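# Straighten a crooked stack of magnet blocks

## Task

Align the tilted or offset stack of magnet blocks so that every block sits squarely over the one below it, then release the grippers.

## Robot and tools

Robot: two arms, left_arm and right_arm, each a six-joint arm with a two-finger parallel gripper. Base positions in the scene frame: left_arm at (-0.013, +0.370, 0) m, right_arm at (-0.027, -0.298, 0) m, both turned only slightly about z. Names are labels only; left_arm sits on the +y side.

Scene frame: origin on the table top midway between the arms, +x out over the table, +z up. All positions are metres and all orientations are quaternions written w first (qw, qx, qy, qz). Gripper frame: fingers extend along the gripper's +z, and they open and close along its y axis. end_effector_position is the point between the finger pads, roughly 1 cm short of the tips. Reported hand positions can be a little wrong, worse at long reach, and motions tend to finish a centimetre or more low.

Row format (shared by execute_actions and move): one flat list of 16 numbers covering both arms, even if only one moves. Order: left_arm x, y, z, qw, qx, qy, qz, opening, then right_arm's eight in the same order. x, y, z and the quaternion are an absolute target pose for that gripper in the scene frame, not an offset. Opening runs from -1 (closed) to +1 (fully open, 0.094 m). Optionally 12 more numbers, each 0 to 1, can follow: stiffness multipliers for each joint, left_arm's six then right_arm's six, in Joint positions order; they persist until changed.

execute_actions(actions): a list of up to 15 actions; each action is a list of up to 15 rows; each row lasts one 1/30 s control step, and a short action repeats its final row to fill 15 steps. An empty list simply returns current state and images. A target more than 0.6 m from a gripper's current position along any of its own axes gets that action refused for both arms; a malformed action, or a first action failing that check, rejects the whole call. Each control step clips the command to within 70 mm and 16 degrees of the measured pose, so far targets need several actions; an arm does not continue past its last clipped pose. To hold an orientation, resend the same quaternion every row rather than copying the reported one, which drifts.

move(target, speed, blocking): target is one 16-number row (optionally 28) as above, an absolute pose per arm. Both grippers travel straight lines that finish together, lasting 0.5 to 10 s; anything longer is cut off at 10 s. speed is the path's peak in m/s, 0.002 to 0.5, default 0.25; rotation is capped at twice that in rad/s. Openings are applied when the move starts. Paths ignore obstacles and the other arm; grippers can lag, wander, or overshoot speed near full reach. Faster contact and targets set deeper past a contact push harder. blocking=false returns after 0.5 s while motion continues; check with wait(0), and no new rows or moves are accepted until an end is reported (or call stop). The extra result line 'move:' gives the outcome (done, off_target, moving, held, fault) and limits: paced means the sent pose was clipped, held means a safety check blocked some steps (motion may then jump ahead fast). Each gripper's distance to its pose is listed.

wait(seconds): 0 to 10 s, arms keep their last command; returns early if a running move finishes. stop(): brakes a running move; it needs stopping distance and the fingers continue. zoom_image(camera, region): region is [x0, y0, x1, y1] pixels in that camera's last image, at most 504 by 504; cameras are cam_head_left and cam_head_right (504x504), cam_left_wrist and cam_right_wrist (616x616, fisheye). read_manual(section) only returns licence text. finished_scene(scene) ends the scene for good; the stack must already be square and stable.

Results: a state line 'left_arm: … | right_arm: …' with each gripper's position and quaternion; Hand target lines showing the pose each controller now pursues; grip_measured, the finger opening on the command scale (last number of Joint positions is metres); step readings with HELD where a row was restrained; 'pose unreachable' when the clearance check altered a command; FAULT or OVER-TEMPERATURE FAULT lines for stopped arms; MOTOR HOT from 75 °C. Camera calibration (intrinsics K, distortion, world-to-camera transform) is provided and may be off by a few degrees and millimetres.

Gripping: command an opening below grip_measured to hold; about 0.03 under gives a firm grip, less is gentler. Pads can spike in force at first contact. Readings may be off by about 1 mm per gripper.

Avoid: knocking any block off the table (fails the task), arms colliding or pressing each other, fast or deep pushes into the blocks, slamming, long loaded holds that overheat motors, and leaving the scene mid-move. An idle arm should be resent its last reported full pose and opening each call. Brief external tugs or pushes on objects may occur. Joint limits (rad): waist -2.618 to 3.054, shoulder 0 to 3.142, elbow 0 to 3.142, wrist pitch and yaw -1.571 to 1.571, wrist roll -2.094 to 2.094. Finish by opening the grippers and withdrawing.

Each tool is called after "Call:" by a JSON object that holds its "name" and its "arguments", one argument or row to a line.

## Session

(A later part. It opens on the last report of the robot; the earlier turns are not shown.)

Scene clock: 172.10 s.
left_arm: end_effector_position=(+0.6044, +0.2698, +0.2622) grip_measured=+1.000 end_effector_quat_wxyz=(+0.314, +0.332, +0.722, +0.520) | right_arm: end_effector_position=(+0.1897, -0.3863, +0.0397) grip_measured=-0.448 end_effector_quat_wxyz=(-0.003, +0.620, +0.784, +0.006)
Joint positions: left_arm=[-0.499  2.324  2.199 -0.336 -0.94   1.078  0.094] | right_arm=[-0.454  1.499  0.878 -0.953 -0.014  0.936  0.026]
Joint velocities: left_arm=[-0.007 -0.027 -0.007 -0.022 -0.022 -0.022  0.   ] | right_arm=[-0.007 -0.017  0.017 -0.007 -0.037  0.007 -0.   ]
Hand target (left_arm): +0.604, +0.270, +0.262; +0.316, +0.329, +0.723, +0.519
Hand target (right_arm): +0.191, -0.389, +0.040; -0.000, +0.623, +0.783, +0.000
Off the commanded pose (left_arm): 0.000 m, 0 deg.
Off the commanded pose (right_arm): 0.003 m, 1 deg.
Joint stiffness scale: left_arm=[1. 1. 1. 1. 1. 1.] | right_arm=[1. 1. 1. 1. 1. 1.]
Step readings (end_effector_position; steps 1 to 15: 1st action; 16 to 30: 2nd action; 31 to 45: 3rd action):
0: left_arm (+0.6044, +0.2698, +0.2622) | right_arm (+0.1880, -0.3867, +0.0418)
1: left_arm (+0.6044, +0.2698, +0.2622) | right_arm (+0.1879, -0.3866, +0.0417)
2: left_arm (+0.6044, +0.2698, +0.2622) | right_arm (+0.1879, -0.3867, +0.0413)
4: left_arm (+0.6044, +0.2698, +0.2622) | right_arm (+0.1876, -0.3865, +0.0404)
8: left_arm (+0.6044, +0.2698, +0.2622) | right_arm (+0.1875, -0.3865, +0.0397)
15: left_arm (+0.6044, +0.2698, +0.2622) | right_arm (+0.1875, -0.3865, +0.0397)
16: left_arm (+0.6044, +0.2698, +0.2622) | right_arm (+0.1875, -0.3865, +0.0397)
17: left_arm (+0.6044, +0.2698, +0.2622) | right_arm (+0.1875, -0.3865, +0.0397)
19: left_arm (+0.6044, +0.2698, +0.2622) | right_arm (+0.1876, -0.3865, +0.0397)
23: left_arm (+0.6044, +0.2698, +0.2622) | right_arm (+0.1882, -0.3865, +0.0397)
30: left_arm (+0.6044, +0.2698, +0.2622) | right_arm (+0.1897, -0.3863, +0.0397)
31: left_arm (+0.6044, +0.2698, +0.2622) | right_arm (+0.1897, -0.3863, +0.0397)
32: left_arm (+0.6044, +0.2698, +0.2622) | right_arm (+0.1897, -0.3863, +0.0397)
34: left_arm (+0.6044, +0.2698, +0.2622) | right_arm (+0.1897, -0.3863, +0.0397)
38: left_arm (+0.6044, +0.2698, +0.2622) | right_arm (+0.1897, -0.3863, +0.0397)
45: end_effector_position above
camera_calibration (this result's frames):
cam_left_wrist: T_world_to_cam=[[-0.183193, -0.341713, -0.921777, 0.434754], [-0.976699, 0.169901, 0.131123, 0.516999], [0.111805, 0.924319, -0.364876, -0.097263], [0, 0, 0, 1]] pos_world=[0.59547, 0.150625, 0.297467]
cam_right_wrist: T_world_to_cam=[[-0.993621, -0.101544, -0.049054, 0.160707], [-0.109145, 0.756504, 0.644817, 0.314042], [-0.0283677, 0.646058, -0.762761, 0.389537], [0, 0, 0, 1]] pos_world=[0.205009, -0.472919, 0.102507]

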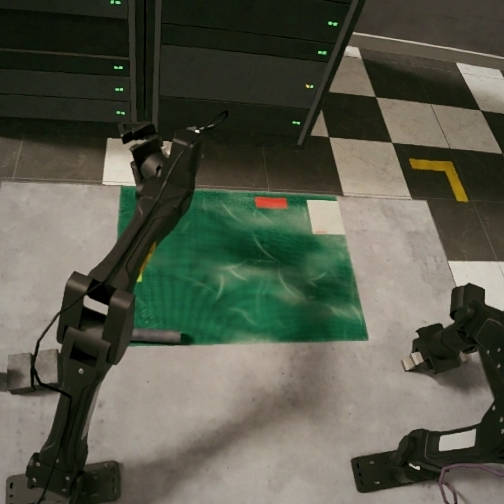

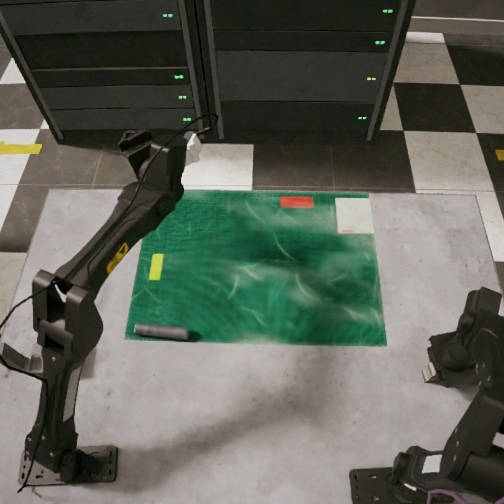

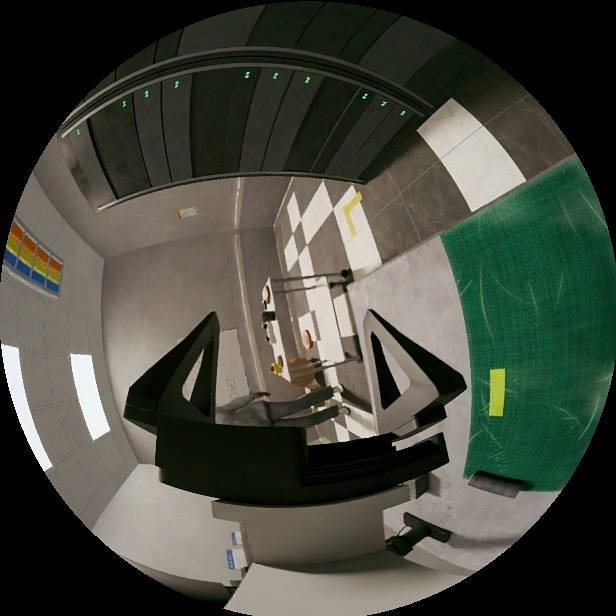

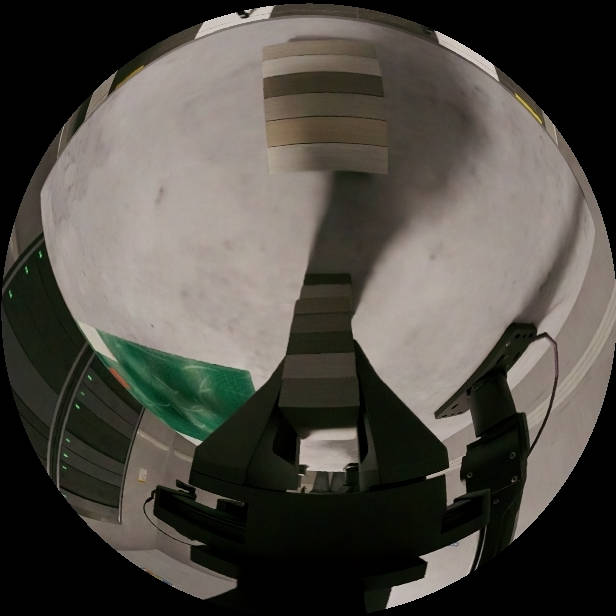

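Call:
{"name": "move", "arguments": {
  "target": [0.6044, 0.2698, 0.2622, 0.316, 0.329, 0.723, 0.519, 1, 0.1905, -0.3895, 0.04, 0, 0.6225, 0.7826, 0, 0.1],
  "speed": 0.03
}}

Call:
{"name": "move", "arguments": {
  "target": [0.6044, 0.2698, 0.2622, 0.316, 0.329, 0.723, 0.519, 1, 0.1905, -0.3895, 0.012, 0, 0.6225, 0.7826, 0, 0.1],
  "speed": 0.03
}}

Scene clock: 180.10 s.
left_arm: end_effector_position=(+0.6044, +0.2698, +0.2622) grip_measured=+1.000 end_effector_quat_wxyz=(+0.314, +0.332, +0.722, +0.520) | right_arm: end_effector_position=(+0.1896, -0.3863, +0.0397) grip_measured=+0.098 end_effector_quat_wxyz=(-0.004, +0.620, +0.784, +0.006)
Joint positions: left_arm=[-0.499  2.324  2.199 -0.336 -0.94   1.078  0.094] | right_arm=[-0.454  1.499  0.878 -0.953 -0.014  0.936  0.052]
Joint velocities: left_arm=[-0.007  0.007  0.012 -0.022 -0.051  0.007  0.   ] | right_arm=[-0.017  0.022  0.022  0.007 -0.022 -0.037 -0.001]
Hand target (left_arm): +0.604, +0.270, +0.262; +0.316, +0.329, +0.723, +0.519
Hand target (right_arm): +0.190, -0.389, +0.040; -0.000, +0.623, +0.783, -0.000
Off the commanded pose (left_arm): 0.000 m, 0 deg.
Off the commanded pose (right_arm): 0.003 m, 1 deg.
Joint stiffness scale: left_arm=[1. 1. 1. 1. 1. 1.] | right_arm=[1. 1. 1. 1. 1. 1.]
move: done
camera_calibration (this result's frames):
cam_left_wrist: T_world_to_cam=[[-0.183193, -0.341713, -0.921777, 0.434754], [-0.976699, 0.169901, 0.131123, 0.516999], [0.111805, 0.924319, -0.364876, -0.097263], [0, 0, 0, 1]] pos_world=[0.59547, 0.150625, 0.297467]
cam_right_wrist: T_world_to_cam=[[-0.993638, -0.101537, -0.0487204, 0.160617], [-0.108919, 0.756407, 0.644969, 0.313918], [-0.0286355, 0.646172, -0.762655, 0.389602], [0, 0, 0, 1]] pos_world=[0.204943, -0.472891, 0.102489]

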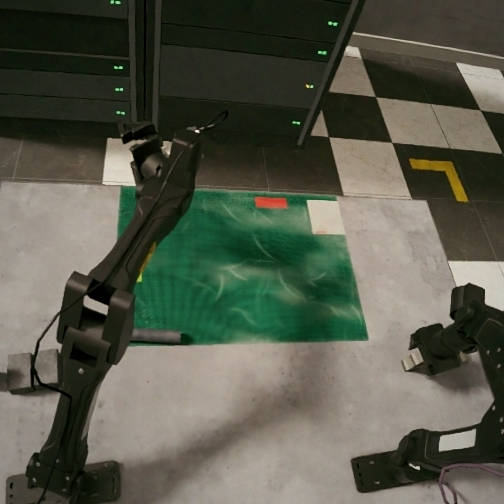

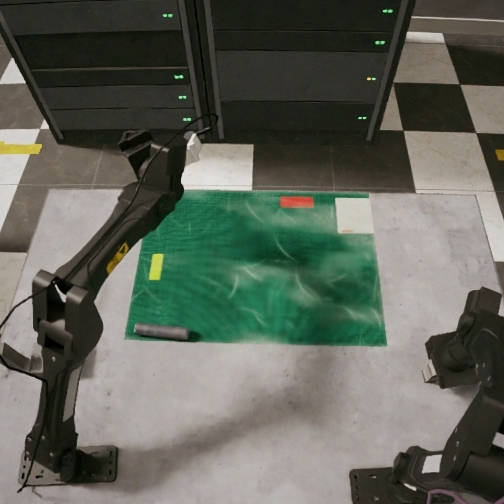

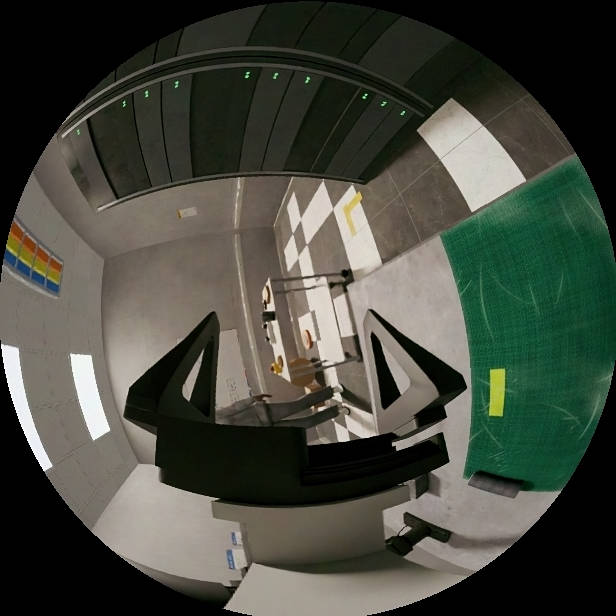

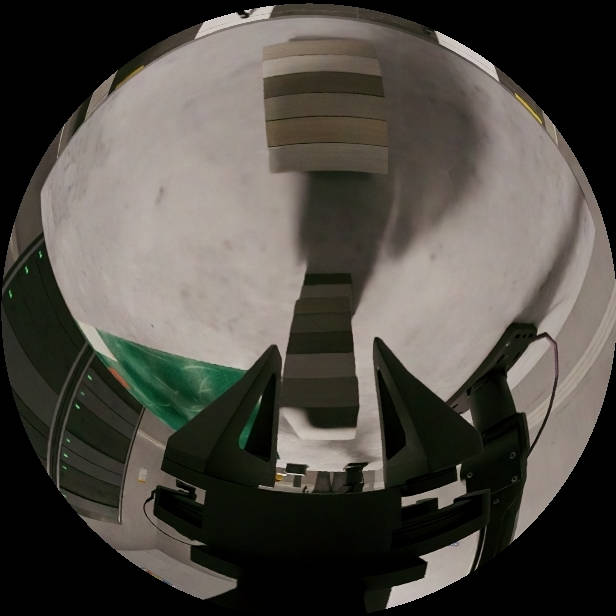

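Scene clock: 181.43 s.
left_arm: end_effector_position=(+0.6044, +0.2698, +0.2622) grip_measured=+1.000 end_effector_quat_wxyz=(+0.314, +0.332, +0.722, +0.520) | right_arm: end_effector_position=(+0.1908, -0.3867, +0.0144) grip_measured=+0.098 end_effector_quat_wxyz=(-0.003, +0.620, +0.784, +0.006)
Joint positions: left_arm=[-0.499  2.324  2.199 -0.336 -0.94   1.078  0.094] | right_arm=[-0.454  1.548  0.813 -0.838 -0.014  0.936  0.052]
Joint velocities: left_arm=[ 0.007 -0.007 -0.017 -0.051 -0.022 -0.022  0.   ] | right_arm=[-0.012 -0.002 -0.002  0.037  0.007 -0.051 -0.   ]
Hand target (left_arm): +0.604, +0.270, +0.262; +0.316, +0.329, +0.723, +0.519
Hand target (right_arm): +0.190, -0.389, +0.012; -0.000, +0.623, +0.783, -0.000
Off the commanded pose (left_arm): 0.000 m, 0 deg.
Off the commanded pose (right_arm): 0.004 m, 1 deg.
Joint stiffness scale: left_arm=[1. 1. 1. 1. 1. 1.] | right_arm=[1. 1. 1. 1. 1. 1.]
move: done
camera_calibration (this result's frames):
cam_left_wrist: T_world_to_cam=[[-0.183418, -0.341415, -0.921843, 0.434827], [-0.976654, 0.169959, 0.131377, 0.51689], [0.111822, 0.924419, -0.364618, -0.097368], [0, 0, 0, 1]] pos_world=[0.595466, 0.150615, 0.297432]
cam_right_wrist: T_world_to_cam=[[-0.993569, -0.101566, -0.050055, 0.160431], [-0.109824, 0.756792, 0.644363, 0.331073], [-0.0275642, 0.645716, -0.76308, 0.370234], [0, 0, 0, 1]] pos_world=[0.205964, -0.473325, 0.077217]

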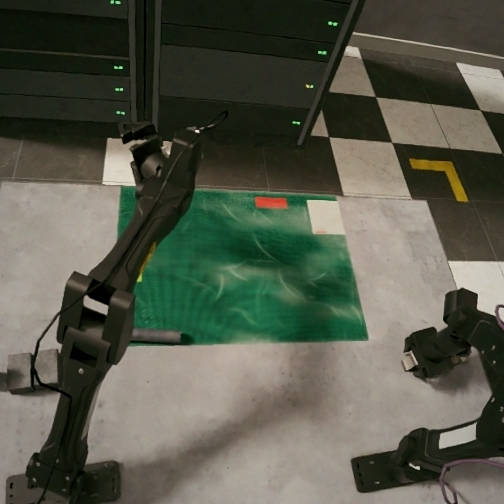

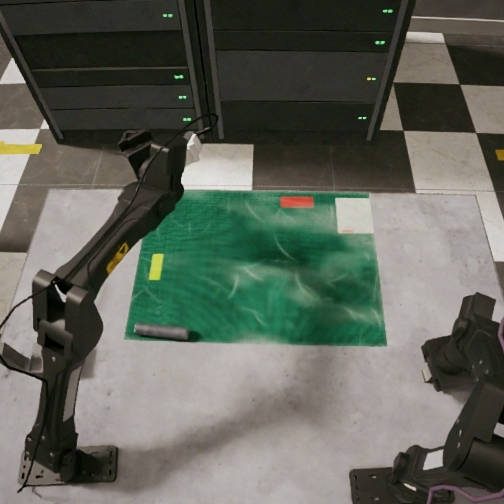

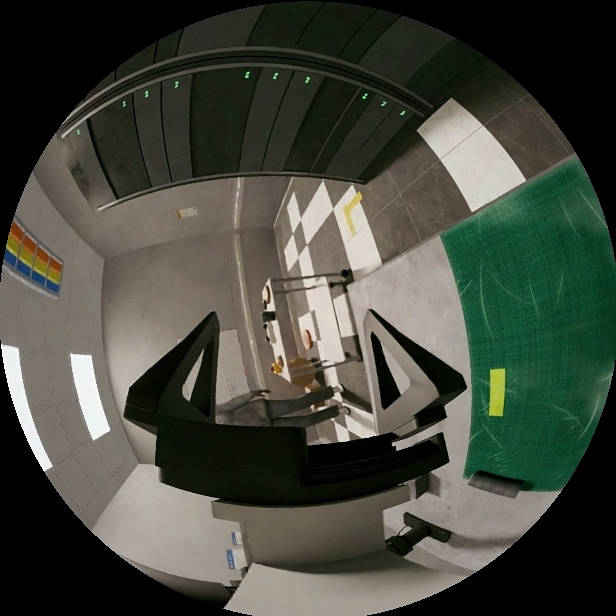

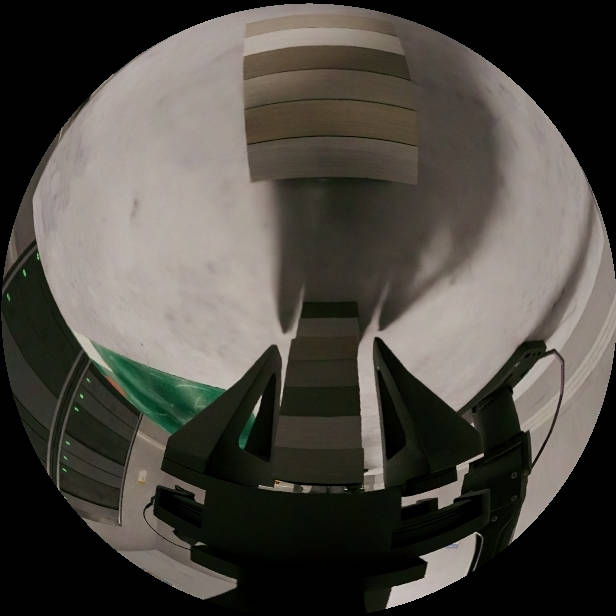

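Call:
{"name": "execute_actions", "arguments": {
  "actions": [
    [[0.6044,0.2698,0.2622,0.316,0.329,0.723,0.519,1,0.1905,-0.3895,0.012,0,0.6225,0.7826,0,0.0],[0.6044,0.2698,0.2622,0.316,0.329,0.723,0.519,1,0.1905,-0.3895,0.012,0,0.6225,0.7826,0,-0.05],[0.6044,0.2698,0.2622,0.316,0.329,0.723,0.519,1,0.1905,-0.3895,0.012,0,0.6225,0.7826,0,-0.1],[0.6044,0.2698,0.2622,0.316,0.329,0.723,0.519,1,0.1905,-0.3895,0.012,0,0.6225,0.7826,0,-0.15],[0.6044,0.2698,0.2622,0.316,0.329,0.723,0.519,1,0.1905,-0.3895,0.012,0,0.6225,0.7826,0,-0.2],[0.6044,0.2698,0.2622,0.316,0.329,0.723,0.519,1,0.1905,-0.3895,0.012,0,0.6225,0.7826,0,-0.25],[0.6044,0.2698,0.2622,0.316,0.329,0.723,0.519,1,0.1905,-0.3895,0.012,0,0.6225,0.7826,0,-0.3]],
    [[0.6044,0.2698,0.2622,0.316,0.329,0.723,0.519,1,0.1905,-0.3895,0.012,0,0.6225,0.7826,0,-0.32],[0.6044,0.2698,0.2622,0.316,0.329,0.723,0.519,1,0.1905,-0.3895,0.012,0,0.6225,0.7826,0,-0.33],[0.6044,0.2698,0.2622,0.316,0.329,0.723,0.519,1,0.1905,-0.3895,0.012,0,0.6225,0.7826,0,-0.34],[0.6044,0.2698,0.2622,0.316,0.329,0.723,0.519,1,0.1905,-0.3895,0.012,0,0.6225,0.7826,0,-0.35],[0.6044,0.2698,0.2622,0.316,0.329,0.723,0.519,1,0.1905,-0.3895,0.012,0,0.6225,0.7826,0,-0.36],[0.6044,0.2698,0.2622,0.316,0.329,0.723,0.519,1,0.1905,-0.3895,0.012,0,0.6225,0.7826,0,-0.37],[0.6044,0.2698,0.2622,0.316,0.329,0.723,0.519,1,0.1905,-0.3895,0.012,0,0.6225,0.7826,0,-0.38],[0.6044,0.2698,0.2622,0.316,0.329,0.723,0.519,1,0.1905,-0.3895,0.012,0,0.6225,0.7826,0,-0.39],[0.6044,0.2698,0.2622,0.316,0.329,0.723,0.519,1,0.1905,-0.3895,0.012,0,0.6225,0.7826,0,-0.40],[0.6044,0.2698,0.2622,0.316,0.329,0.723,0.519,1,0.1905,-0.3895,0.012,0,0.6225,0.7826,0,-0.41],[0.6044,0.2698,0.2622,0.316,0.329,0.723,0.519,1,0.1905,-0.3895,0.012,0,0.6225,0.7826,0,-0.42],[0.6044,0.2698,0.2622,0.316,0.329,0.723,0.519,1,0.1905,-0.3895,0.012,0,0.6225,0.7826,0,-0.43],[0.6044,0.2698,0.2622,0.316,0.329,0.723,0.519,1,0.1905,-0.3895,0.012,0,0.6225,0.7826,0,-0.44],[0.6044,0.2698,0.2622,0.316,0.329,0.723,0.519,1,0.1905,-0.3895,0.012,0,0.6225,0.7826,0,-0.45],[0.6044,0.2698,0.2622,0.316,0.329,0.723,0.519,1,0.1905,-0.3895,0.012,0,0.6225,0.7826,0,-0.46]],
    [[0.6044,0.2698,0.2622,0.316,0.329,0.723,0.519,1,0.1905,-0.3895,0.012,0,0.6225,0.7826,0,-0.47],[0.6044,0.2698,0.2622,0.316,0.329,0.723,0.519,1,0.1905,-0.3895,0.012,0,0.6225,0.7826,0,-0.48],[0.6044,0.2698,0.2622,0.316,0.329,0.723,0.519,1,0.1905,-0.3895,0.012,0,0.6225,0.7826,0,-0.49],[0.6044,0.2698,0.2622,0.316,0.329,0.723,0.519,1,0.1905,-0.3895,0.012,0,0.6225,0.7826,0,-0.50]]
  ]
}}

Scene clock: 195.63 s.
left_arm: end_effector_position=(+0.6044, +0.2698, +0.2622) grip_measured=+1.000 end_effector_quat_wxyz=(+0.314, +0.332, +0.722, +0.520) | right_arm: end_effector_position=(+0.1890, -0.3875, +0.0142) grip_measured=-0.446 end_effector_quat_wxyz=(-0.005, +0.621, +0.784, +0.002)
Joint positions: left_arm=[-0.499  2.324  2.199 -0.336 -0.94   1.078  0.094] | right_arm=[-0.454  1.549  0.813 -0.843 -0.006  0.938  0.026]
Joint velocities: left_arm=[-0.007 -0.017 -0.012  0.066  0.007 -0.022  0.   ] | right_arm=[-0.017  0.007 -0.017  0.066 -0.051  0.037 -0.   ]
Hand target (left_arm): +0.604, +0.270, +0.262; +0.316, +0.329, +0.723, +0.519
Hand target (right_arm): +0.190, -0.389, +0.012; -0.000, +0.623, +0.783, -0.000
Off the commanded pose (left_arm): 0.000 m, 0 deg.
Off the commanded pose (right_arm): 0.003 m, 1 deg.
Joint stiffness scale: left_arm=[1. 1. 1. 1. 1. 1.] | right_arm=[1. 1. 1. 1. 1. 1.]
Step readings (end_effector_position; steps 1 to 15: 1st action; 16 to 30: 2nd action; 31 to 45: 3rd action):
0: left_arm (+0.6044, +0.2698, +0.2622) | right_arm (+0.1911, -0.3869, +0.0144)
1: left_arm (+0.6044, +0.2698, +0.2622) | right_arm (+0.1911, -0.3869, +0.0144)
2: left_arm (+0.6044, +0.2698, +0.2622) | right_arm (+0.1911, -0.3869, +0.0144)
4: left_arm (+0.6044, +0.2698, +0.2622) | right_arm (+0.1912, -0.3869, +0.0144)
8: left_arm (+0.6044, +0.2698, +0.2622) | right_arm (+0.1912, -0.3869, +0.0144)
15: left_arm (+0.6044, +0.2698, +0.2622) | right_arm (+0.1912, -0.3869, +0.0144)
16: left_arm (+0.6044, +0.2698, +0.2622) | right_arm (+0.1912, -0.3870, +0.0144)
17: left_arm (+0.6044, +0.2698, +0.2622) | right_arm (+0.1909, -0.3870, +0.0144)
19: left_arm (+0.6044, +0.2698, +0.2622) | right_arm (+0.1905, -0.3871, +0.0144)
23: left_arm (+0.6044, +0.2698, +0.2622) | right_arm (+0.1897, -0.3873, +0.0144)
30: left_arm (+0.6044, +0.2698, +0.2622) | right_arm (+0.1892, -0.3876, +0.0144)
31: left_arm (+0.6044, +0.2698, +0.2622) | right_arm (+0.1890, -0.3875, +0.0142)
32: left_arm (+0.6044, +0.2698, +0.2622) | right_arm (+0.1890, -0.3875, +0.0142)
34: left_arm (+0.6044, +0.2698, +0.2622) | right_arm (+0.1890, -0.3875, +0.0142)
38: left_arm (+0.6044, +0.2698, +0.2622) | right_arm (+0.1890, -0.3875, +0.0142)
45: end_effector_position above
camera_calibration (this result's frames):
cam_left_wrist: T_world_to_cam=[[-0.183418, -0.341415, -0.921843, 0.434827], [-0.976654, 0.169959, 0.131377, 0.51689], [0.111822, 0.924419, -0.364618, -0.097368], [0, 0, 0, 1]] pos_world=[0.595466, 0.150615, 0.297432]
cam_right_wrist: T_world_to_cam=[[-0.994058, -0.100686, -0.0413587, 0.158929], [-0.103672, 0.759986, 0.641618, 0.331664], [-0.0331699, 0.642093, -0.765909, 0.370229], [0, 0, 0, 1]] pos_world=[0.204649, -0.473779, 0.0773331]

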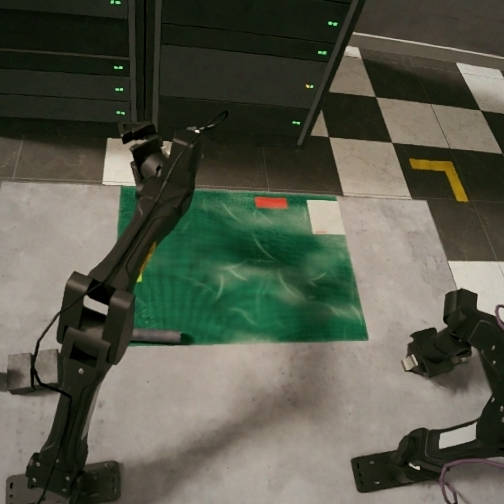

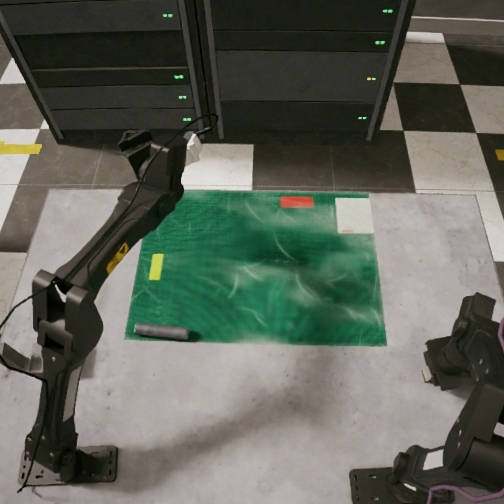

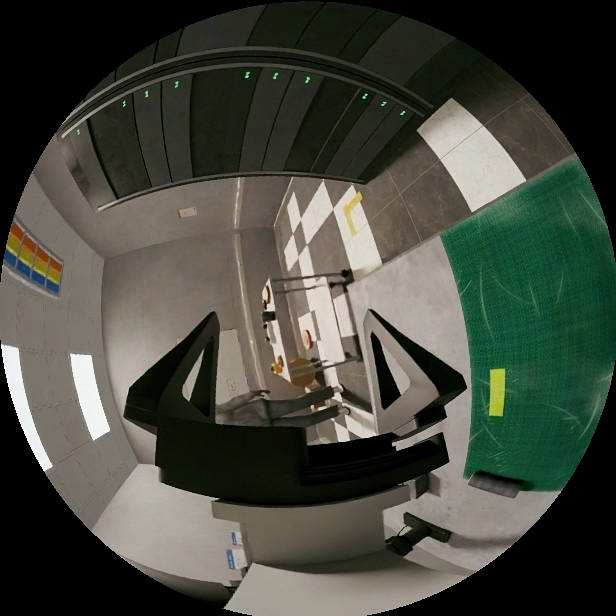

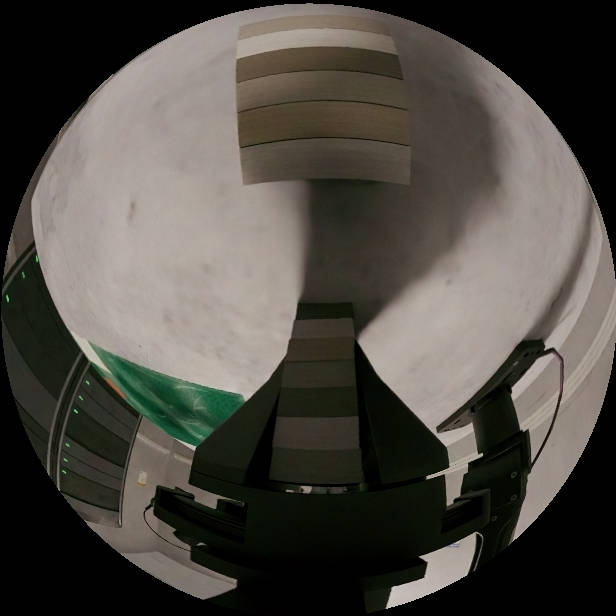

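Same reading at both levels, so this is likely the block width. Open and lift.

Call:
{"name": "move", "arguments": {
  "target": [0.6044, 0.2698, 0.2622, 0.316, 0.329, 0.723, 0.519, 1, 0.189, -0.3895, 0.012, 0, 0.6225, 0.7826, 0, 1],
  "speed": 0.03
}}

Call:
{"name": "move", "arguments": {
  "target": [0.6044, 0.2698, 0.2622, 0.316, 0.329, 0.723, 0.519, 1, 0.189, -0.3895, 0.12, 0, 0.6225, 0.7826, 0, 1],
  "speed": 0.08
}}

Scene clock: 199.80 s.
left_arm: end_effector_position=(+0.6044, +0.2698, +0.2622) grip_measured=+1.000 end_effector_quat_wxyz=(+0.313, +0.332, +0.722, +0.520) | right_arm: end_effector_position=(+0.1906, -0.3880, +0.0142) grip_measured=+1.000 end_effector_quat_wxyz=(-0.002, +0.621, +0.784, +0.003)
Joint positions: left_arm=[-0.499  2.324  2.199 -0.336 -0.94   1.078  0.094] | right_arm=[-0.454  1.549  0.813 -0.837 -0.007  0.938  0.094]
Joint velocities: left_arm=[-0.012 -0.002 -0.012 -0.022  0.051 -0.11   0.   ] | right_arm=[-0.007 -0.007  0.007 -0.037 -0.037  0.022  0.   ]
Hand target (left_arm): +0.604, +0.270, +0.262; +0.316, +0.329, +0.723, +0.519
Hand target (right_arm): +0.189, -0.389, +0.012; -0.000, +0.623, +0.783, +0.000
Off the commanded pose (left_arm): 0.000 m, 1 deg.
Off the commanded pose (right_arm): 0.003 m, 0 deg.
Joint stiffness scale: left_arm=[1. 1. 1. 1. 1. 1.] | right_arm=[1. 1. 1. 1. 1. 1.]
move: done
camera_calibration (this result's frames):
cam_left_wrist: T_world_to_cam=[[-0.183643, -0.341116, -0.921909, 0.434899], [-0.97661, 0.170017, 0.131631, 0.516781], [0.111839, 0.924518, -0.364359, -0.097473], [0, 0, 0, 1]] pos_world=[0.595461, 0.150605, 0.297398]
cam_right_wrist: T_world_to_cam=[[-0.99378, -0.100764, -0.0474024, 0.160408], [-0.107684, 0.761162, 0.63956, 0.333462], [-0.0283636, 0.640686, -0.767279, 0.369156], [0, 0, 0, 1]] pos_world=[0.20579, -0.474169, 0.0775801]

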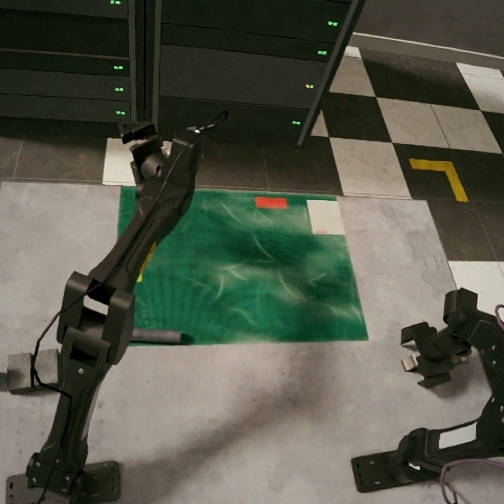

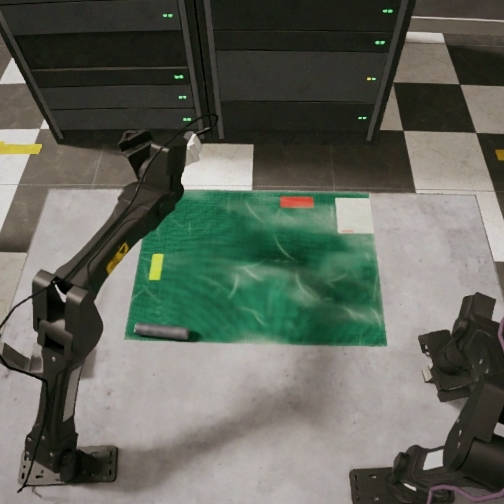

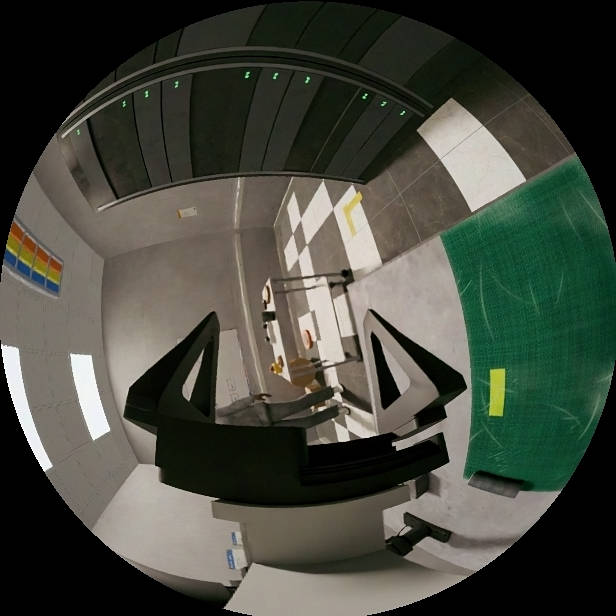

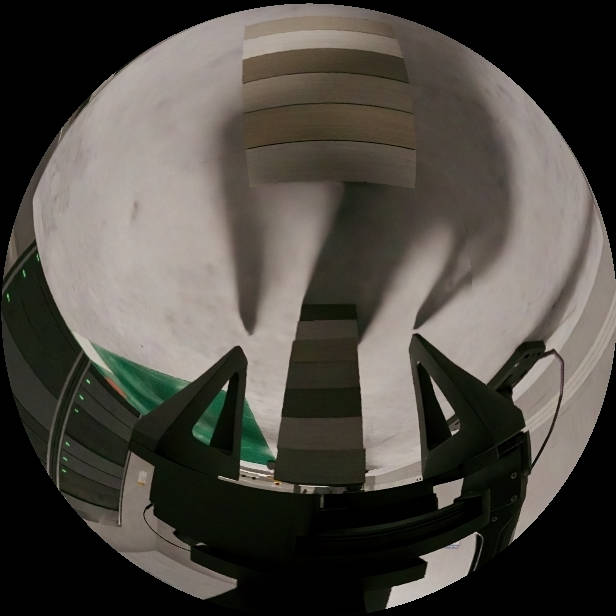

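Scene clock: 201.67 s.
left_arm: end_effector_position=(+0.6044, +0.2698, +0.2622) grip_measured=+1.000 end_effector_quat_wxyz=(+0.313, +0.332, +0.722, +0.520) | right_arm: end_effector_position=(+0.1868, -0.3863, +0.1077) grip_measured=+1.000 end_effector_quat_wxyz=(-0.021, +0.621, +0.784, -0.002)
Joint positions: left_arm=[-0.499  2.324  2.199 -0.336 -0.94   1.079  0.094] | right_arm=[-0.454  1.461  1.121 -1.272 -0.007  0.938  0.094]
Joint velocities: left_arm=[-0.007 -0.012  0.002 -0.037 -0.022  0.051  0.   ] | right_arm=[-0.007  0.012  0.002 -0.007 -0.022 -0.051  0.   ]
Hand target (left_arm): +0.604, +0.270, +0.262; +0.316, +0.329, +0.723, +0.519
Hand target (right_arm): +0.191, -0.390, +0.119; -0.000, +0.623, +0.783, -0.000
Off the commanded pose (left_arm): 0.000 m, 1 deg.
Off the commanded pose (right_arm): 0.013 m, 2 deg.
Joint stiffness scale: left_arm=[1. 1. 1. 1. 1. 1.] | right_arm=[1. 1. 1. 1. 1. 1.]
move: off_target (right_arm)
camera_calibration (this result's frames):
cam_left_wrist: T_world_to_cam=[[-0.183867, -0.340816, -0.921974, 0.434972], [-0.976566, 0.170075, 0.131885, 0.516672], [0.111856, 0.924618, -0.364101, -0.097578], [0, 0, 0, 1]] pos_world=[0.595456, 0.150595, 0.297364]
cam_right_wrist: T_world_to_cam=[[-0.994881, -0.100276, -0.012504, 0.157927], [-0.0839079, 0.750789, 0.655192, 0.261882], [-0.056312, 0.652887, -0.755359, 0.448352], [0, 0, 0, 1]] pos_world=[0.20434, -0.473505, 0.169058]

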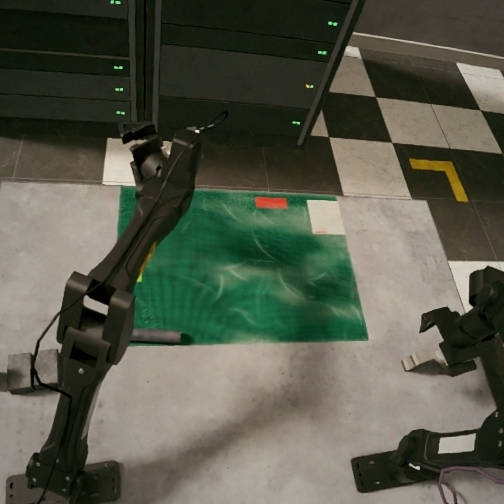

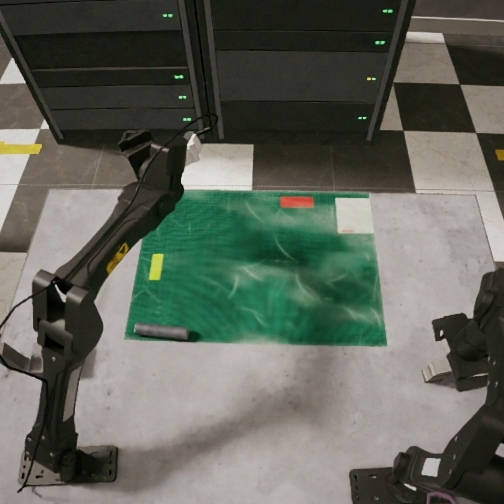

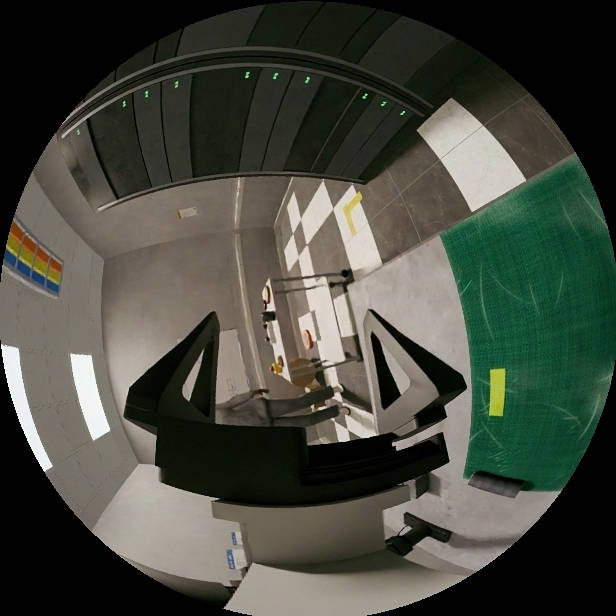

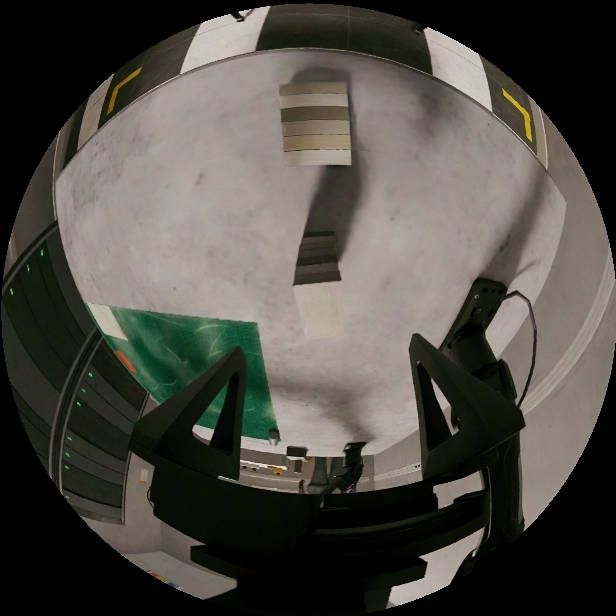

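Call:
{"name": "zoom_image", "arguments": {
  "camera": "cam_right_wrist",
  "region": [230, 200, 410, 380]
}}

Region (230, 200, 410, 380) of cam_right_wrist's 616x616 image, scaled by 2.800, with more detail than that image has.

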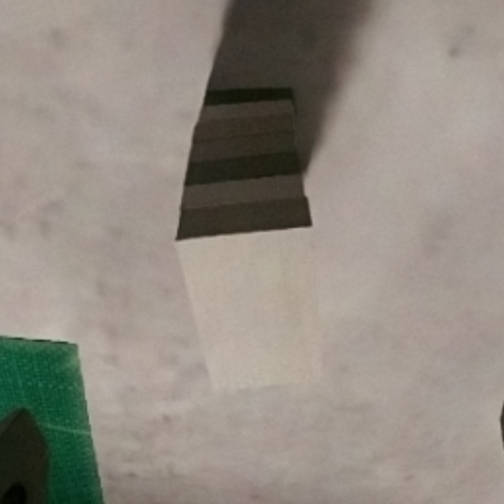

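Call:
{"name": "move", "arguments": {
  "target": [0.6044, 0.2698, 0.2622, 0.316, 0.329, 0.723, 0.519, 1, 0.1905, -0.3895, 0.02, 0, 0.6225, 0.7826, 0, 0.1],
  "speed": 0.06
}}

Call:
{"name": "move", "arguments": {
  "target": [0.6044, 0.2698, 0.2622, 0.316, 0.329, 0.723, 0.519, 1, 0.1905, -0.3895, 0.007, 0, 0.6225, 0.7826, 0, 0.1],
  "speed": 0.02
}}

Scene clock: 229.33 s.
left_arm: end_effector_position=(+0.6044, +0.2698, +0.2622) grip_measured=+1.000 end_effector_quat_wxyz=(+0.313, +0.333, +0.722, +0.520) | right_arm: end_effector_position=(+0.1885, -0.3870, +0.0218) grip_measured=+0.103 end_effector_quat_wxyz=(-0.003, +0.621, +0.784, +0.003)
Joint positions: left_arm=[-0.499  2.324  2.199 -0.336 -0.94   1.079  0.094] | right_arm=[-0.454  1.528  0.827 -0.874 -0.007  0.938  0.052]
Joint velocities: left_arm=[ 0.002 -0.012  0.017 -0.022  0.022 -0.066  0.   ] | right_arm=[-0.002  0.007  0.002  0.022  0.007 -0.007  0.001]
Hand target (left_arm): +0.604, +0.270, +0.262; +0.316, +0.329, +0.723, +0.519
Hand target (right_arm): +0.189, -0.389, +0.020; +0.000, +0.623, +0.782, -0.000
Off the commanded pose (left_arm): 0.000 m, 1 deg.
Off the commanded pose (right_arm): 0.004 m, 1 deg.
Joint stiffness scale: left_arm=[1. 1. 1. 1. 1. 1.] | right_arm=[1. 1. 1. 1. 1. 1.]
move: done
camera_calibration (this result's frames):
cam_left_wrist: T_world_to_cam=[[-0.184092, -0.340517, -0.92204, 0.435044], [-0.976522, 0.170132, 0.132139, 0.516563], [0.111873, 0.924718, -0.363843, -0.097683], [0, 0, 0, 1]] pos_world=[0.595452, 0.150585, 0.297329]
cam_right_wrist: T_world_to_cam=[[-0.993903, -0.100691, -0.0449151, 0.158814], [-0.10598, 0.760173, 0.641019, 0.326922], [-0.0304019, 0.641871, -0.76621, 0.375139], [0, 0, 0, 1]] pos_world=[0.203898, -0.473317, 0.0850051]

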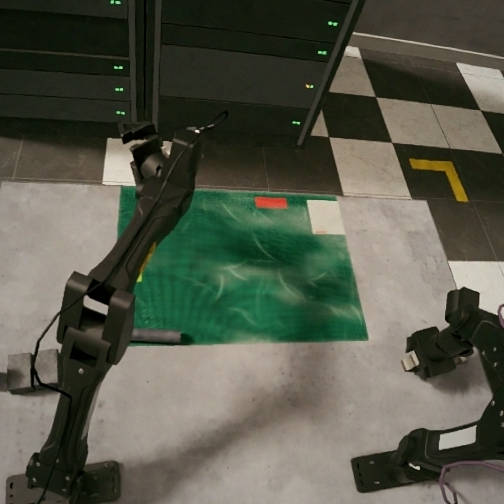

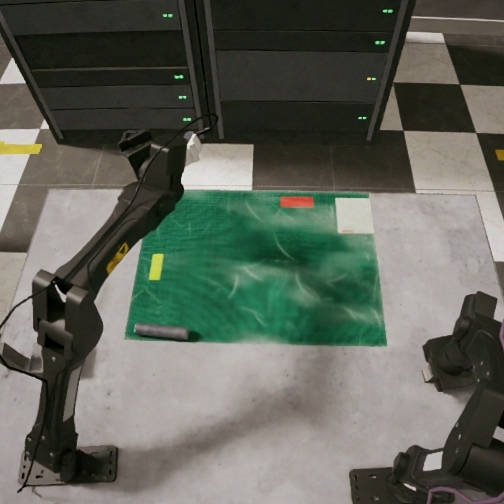

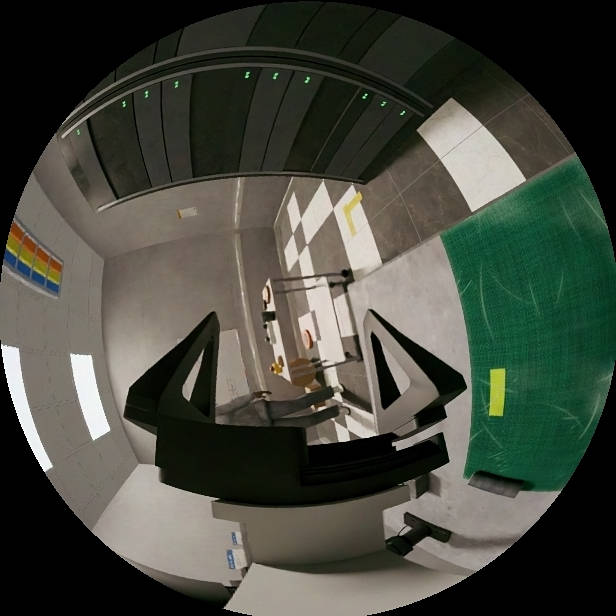

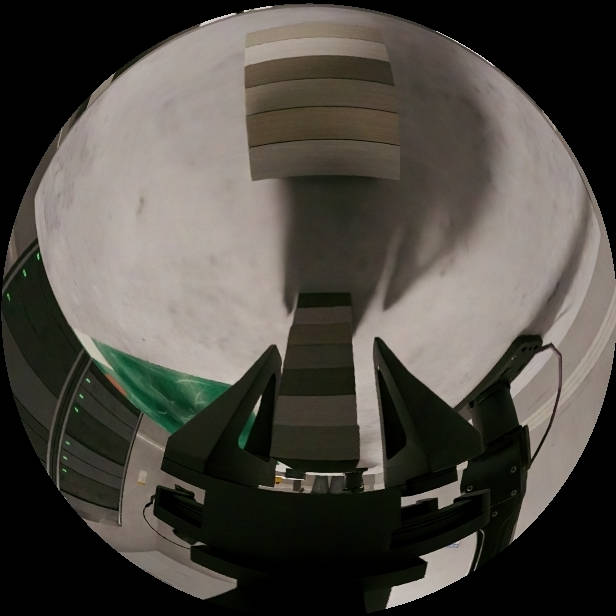

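Scene clock: 230.30 s.
left_arm: end_effector_position=(+0.6044, +0.2698, +0.2622) grip_measured=+1.000 end_effector_quat_wxyz=(+0.313, +0.333, +0.722, +0.520) | right_arm: end_effector_position=(+0.1895, -0.3875, +0.0108) grip_measured=+0.102 end_effector_quat_wxyz=(-0.004, +0.621, +0.784, +0.003)
Joint positions: left_arm=[-0.499  2.324  2.199 -0.336 -0.94   1.079  0.094] | right_arm=[-0.454  1.556  0.805 -0.825 -0.007  0.938  0.052]
Joint velocities: left_arm=[-0.002  0.002 -0.012  0.037 -0.022  0.051  0.   ] | right_arm=[-0.017 -0.022  0.012 -0.007  0.007 -0.007 -0.001]
Hand target (left_arm): +0.604, +0.270, +0.262; +0.316, +0.329, +0.723, +0.519
Hand target (right_arm): +0.190, -0.389, +0.007; -0.000, +0.623, +0.783, +0.000
Off the commanded pose (left_arm): 0.000 m, 1 deg.
Off the commanded pose (right_arm): 0.004 m, 1 deg.
Joint stiffness scale: left_arm=[1. 1. 1. 1. 1. 1.] | right_arm=[1. 1. 1. 1. 1. 1.]
move: done
camera_calibration (this result's frames):
cam_left_wrist: T_world_to_cam=[[-0.184092, -0.340517, -0.92204, 0.435044], [-0.976522, 0.170132, 0.132139, 0.516563], [0.111873, 0.924718, -0.363843, -0.097683], [0, 0, 0, 1]] pos_world=[0.595452, 0.150585, 0.297329]
cam_right_wrist: T_world_to_cam=[[-0.99395, -0.100672, -0.0439134, 0.159317], [-0.105305, 0.759886, 0.641471, 0.334188], [-0.0312087, 0.642214, -0.76589, 0.367297], [0, 0, 0, 1]] pos_world=[0.205008, -0.473789, 0.0739335]

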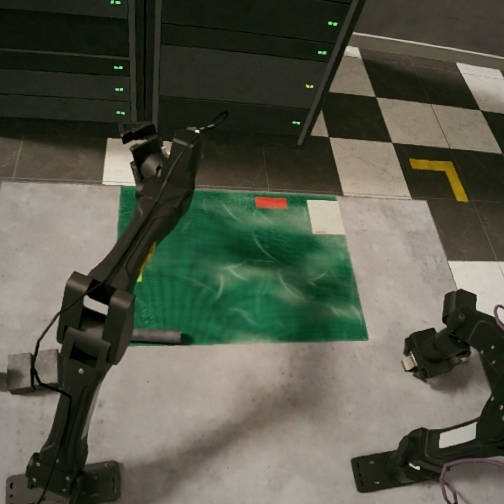

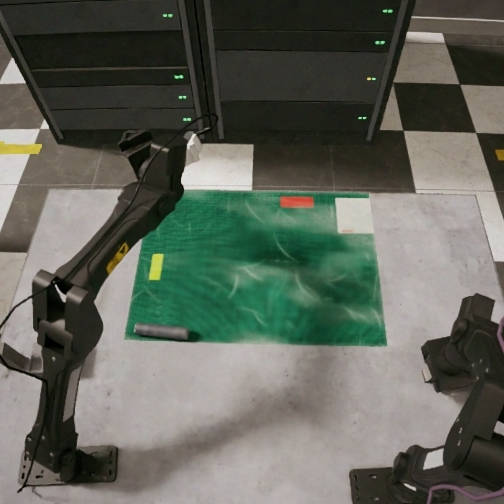

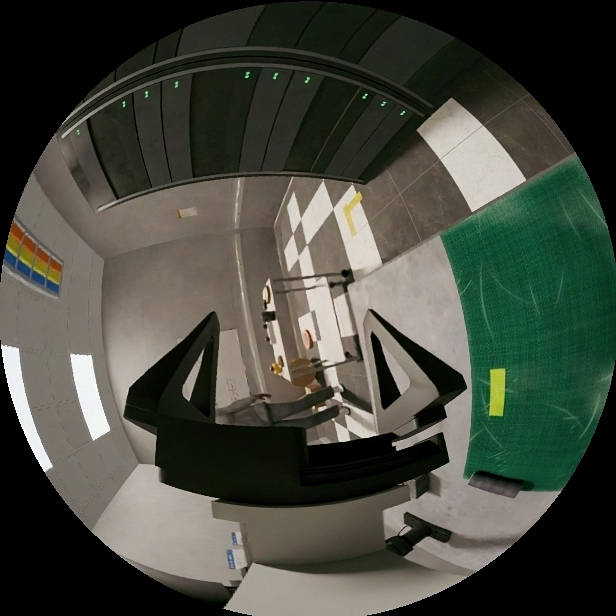

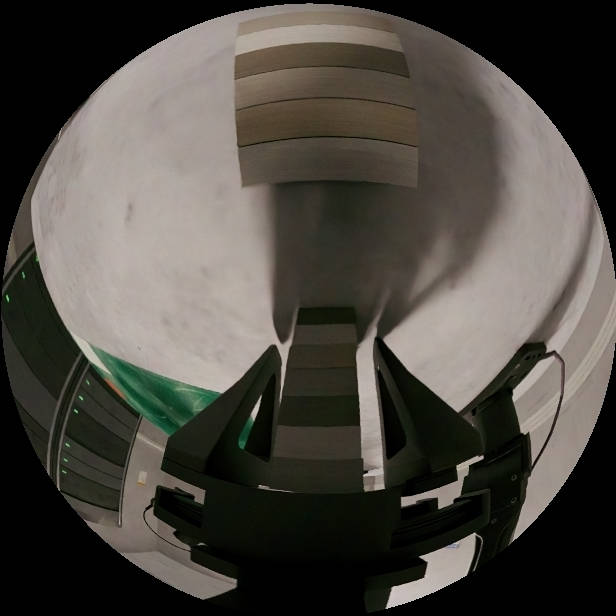

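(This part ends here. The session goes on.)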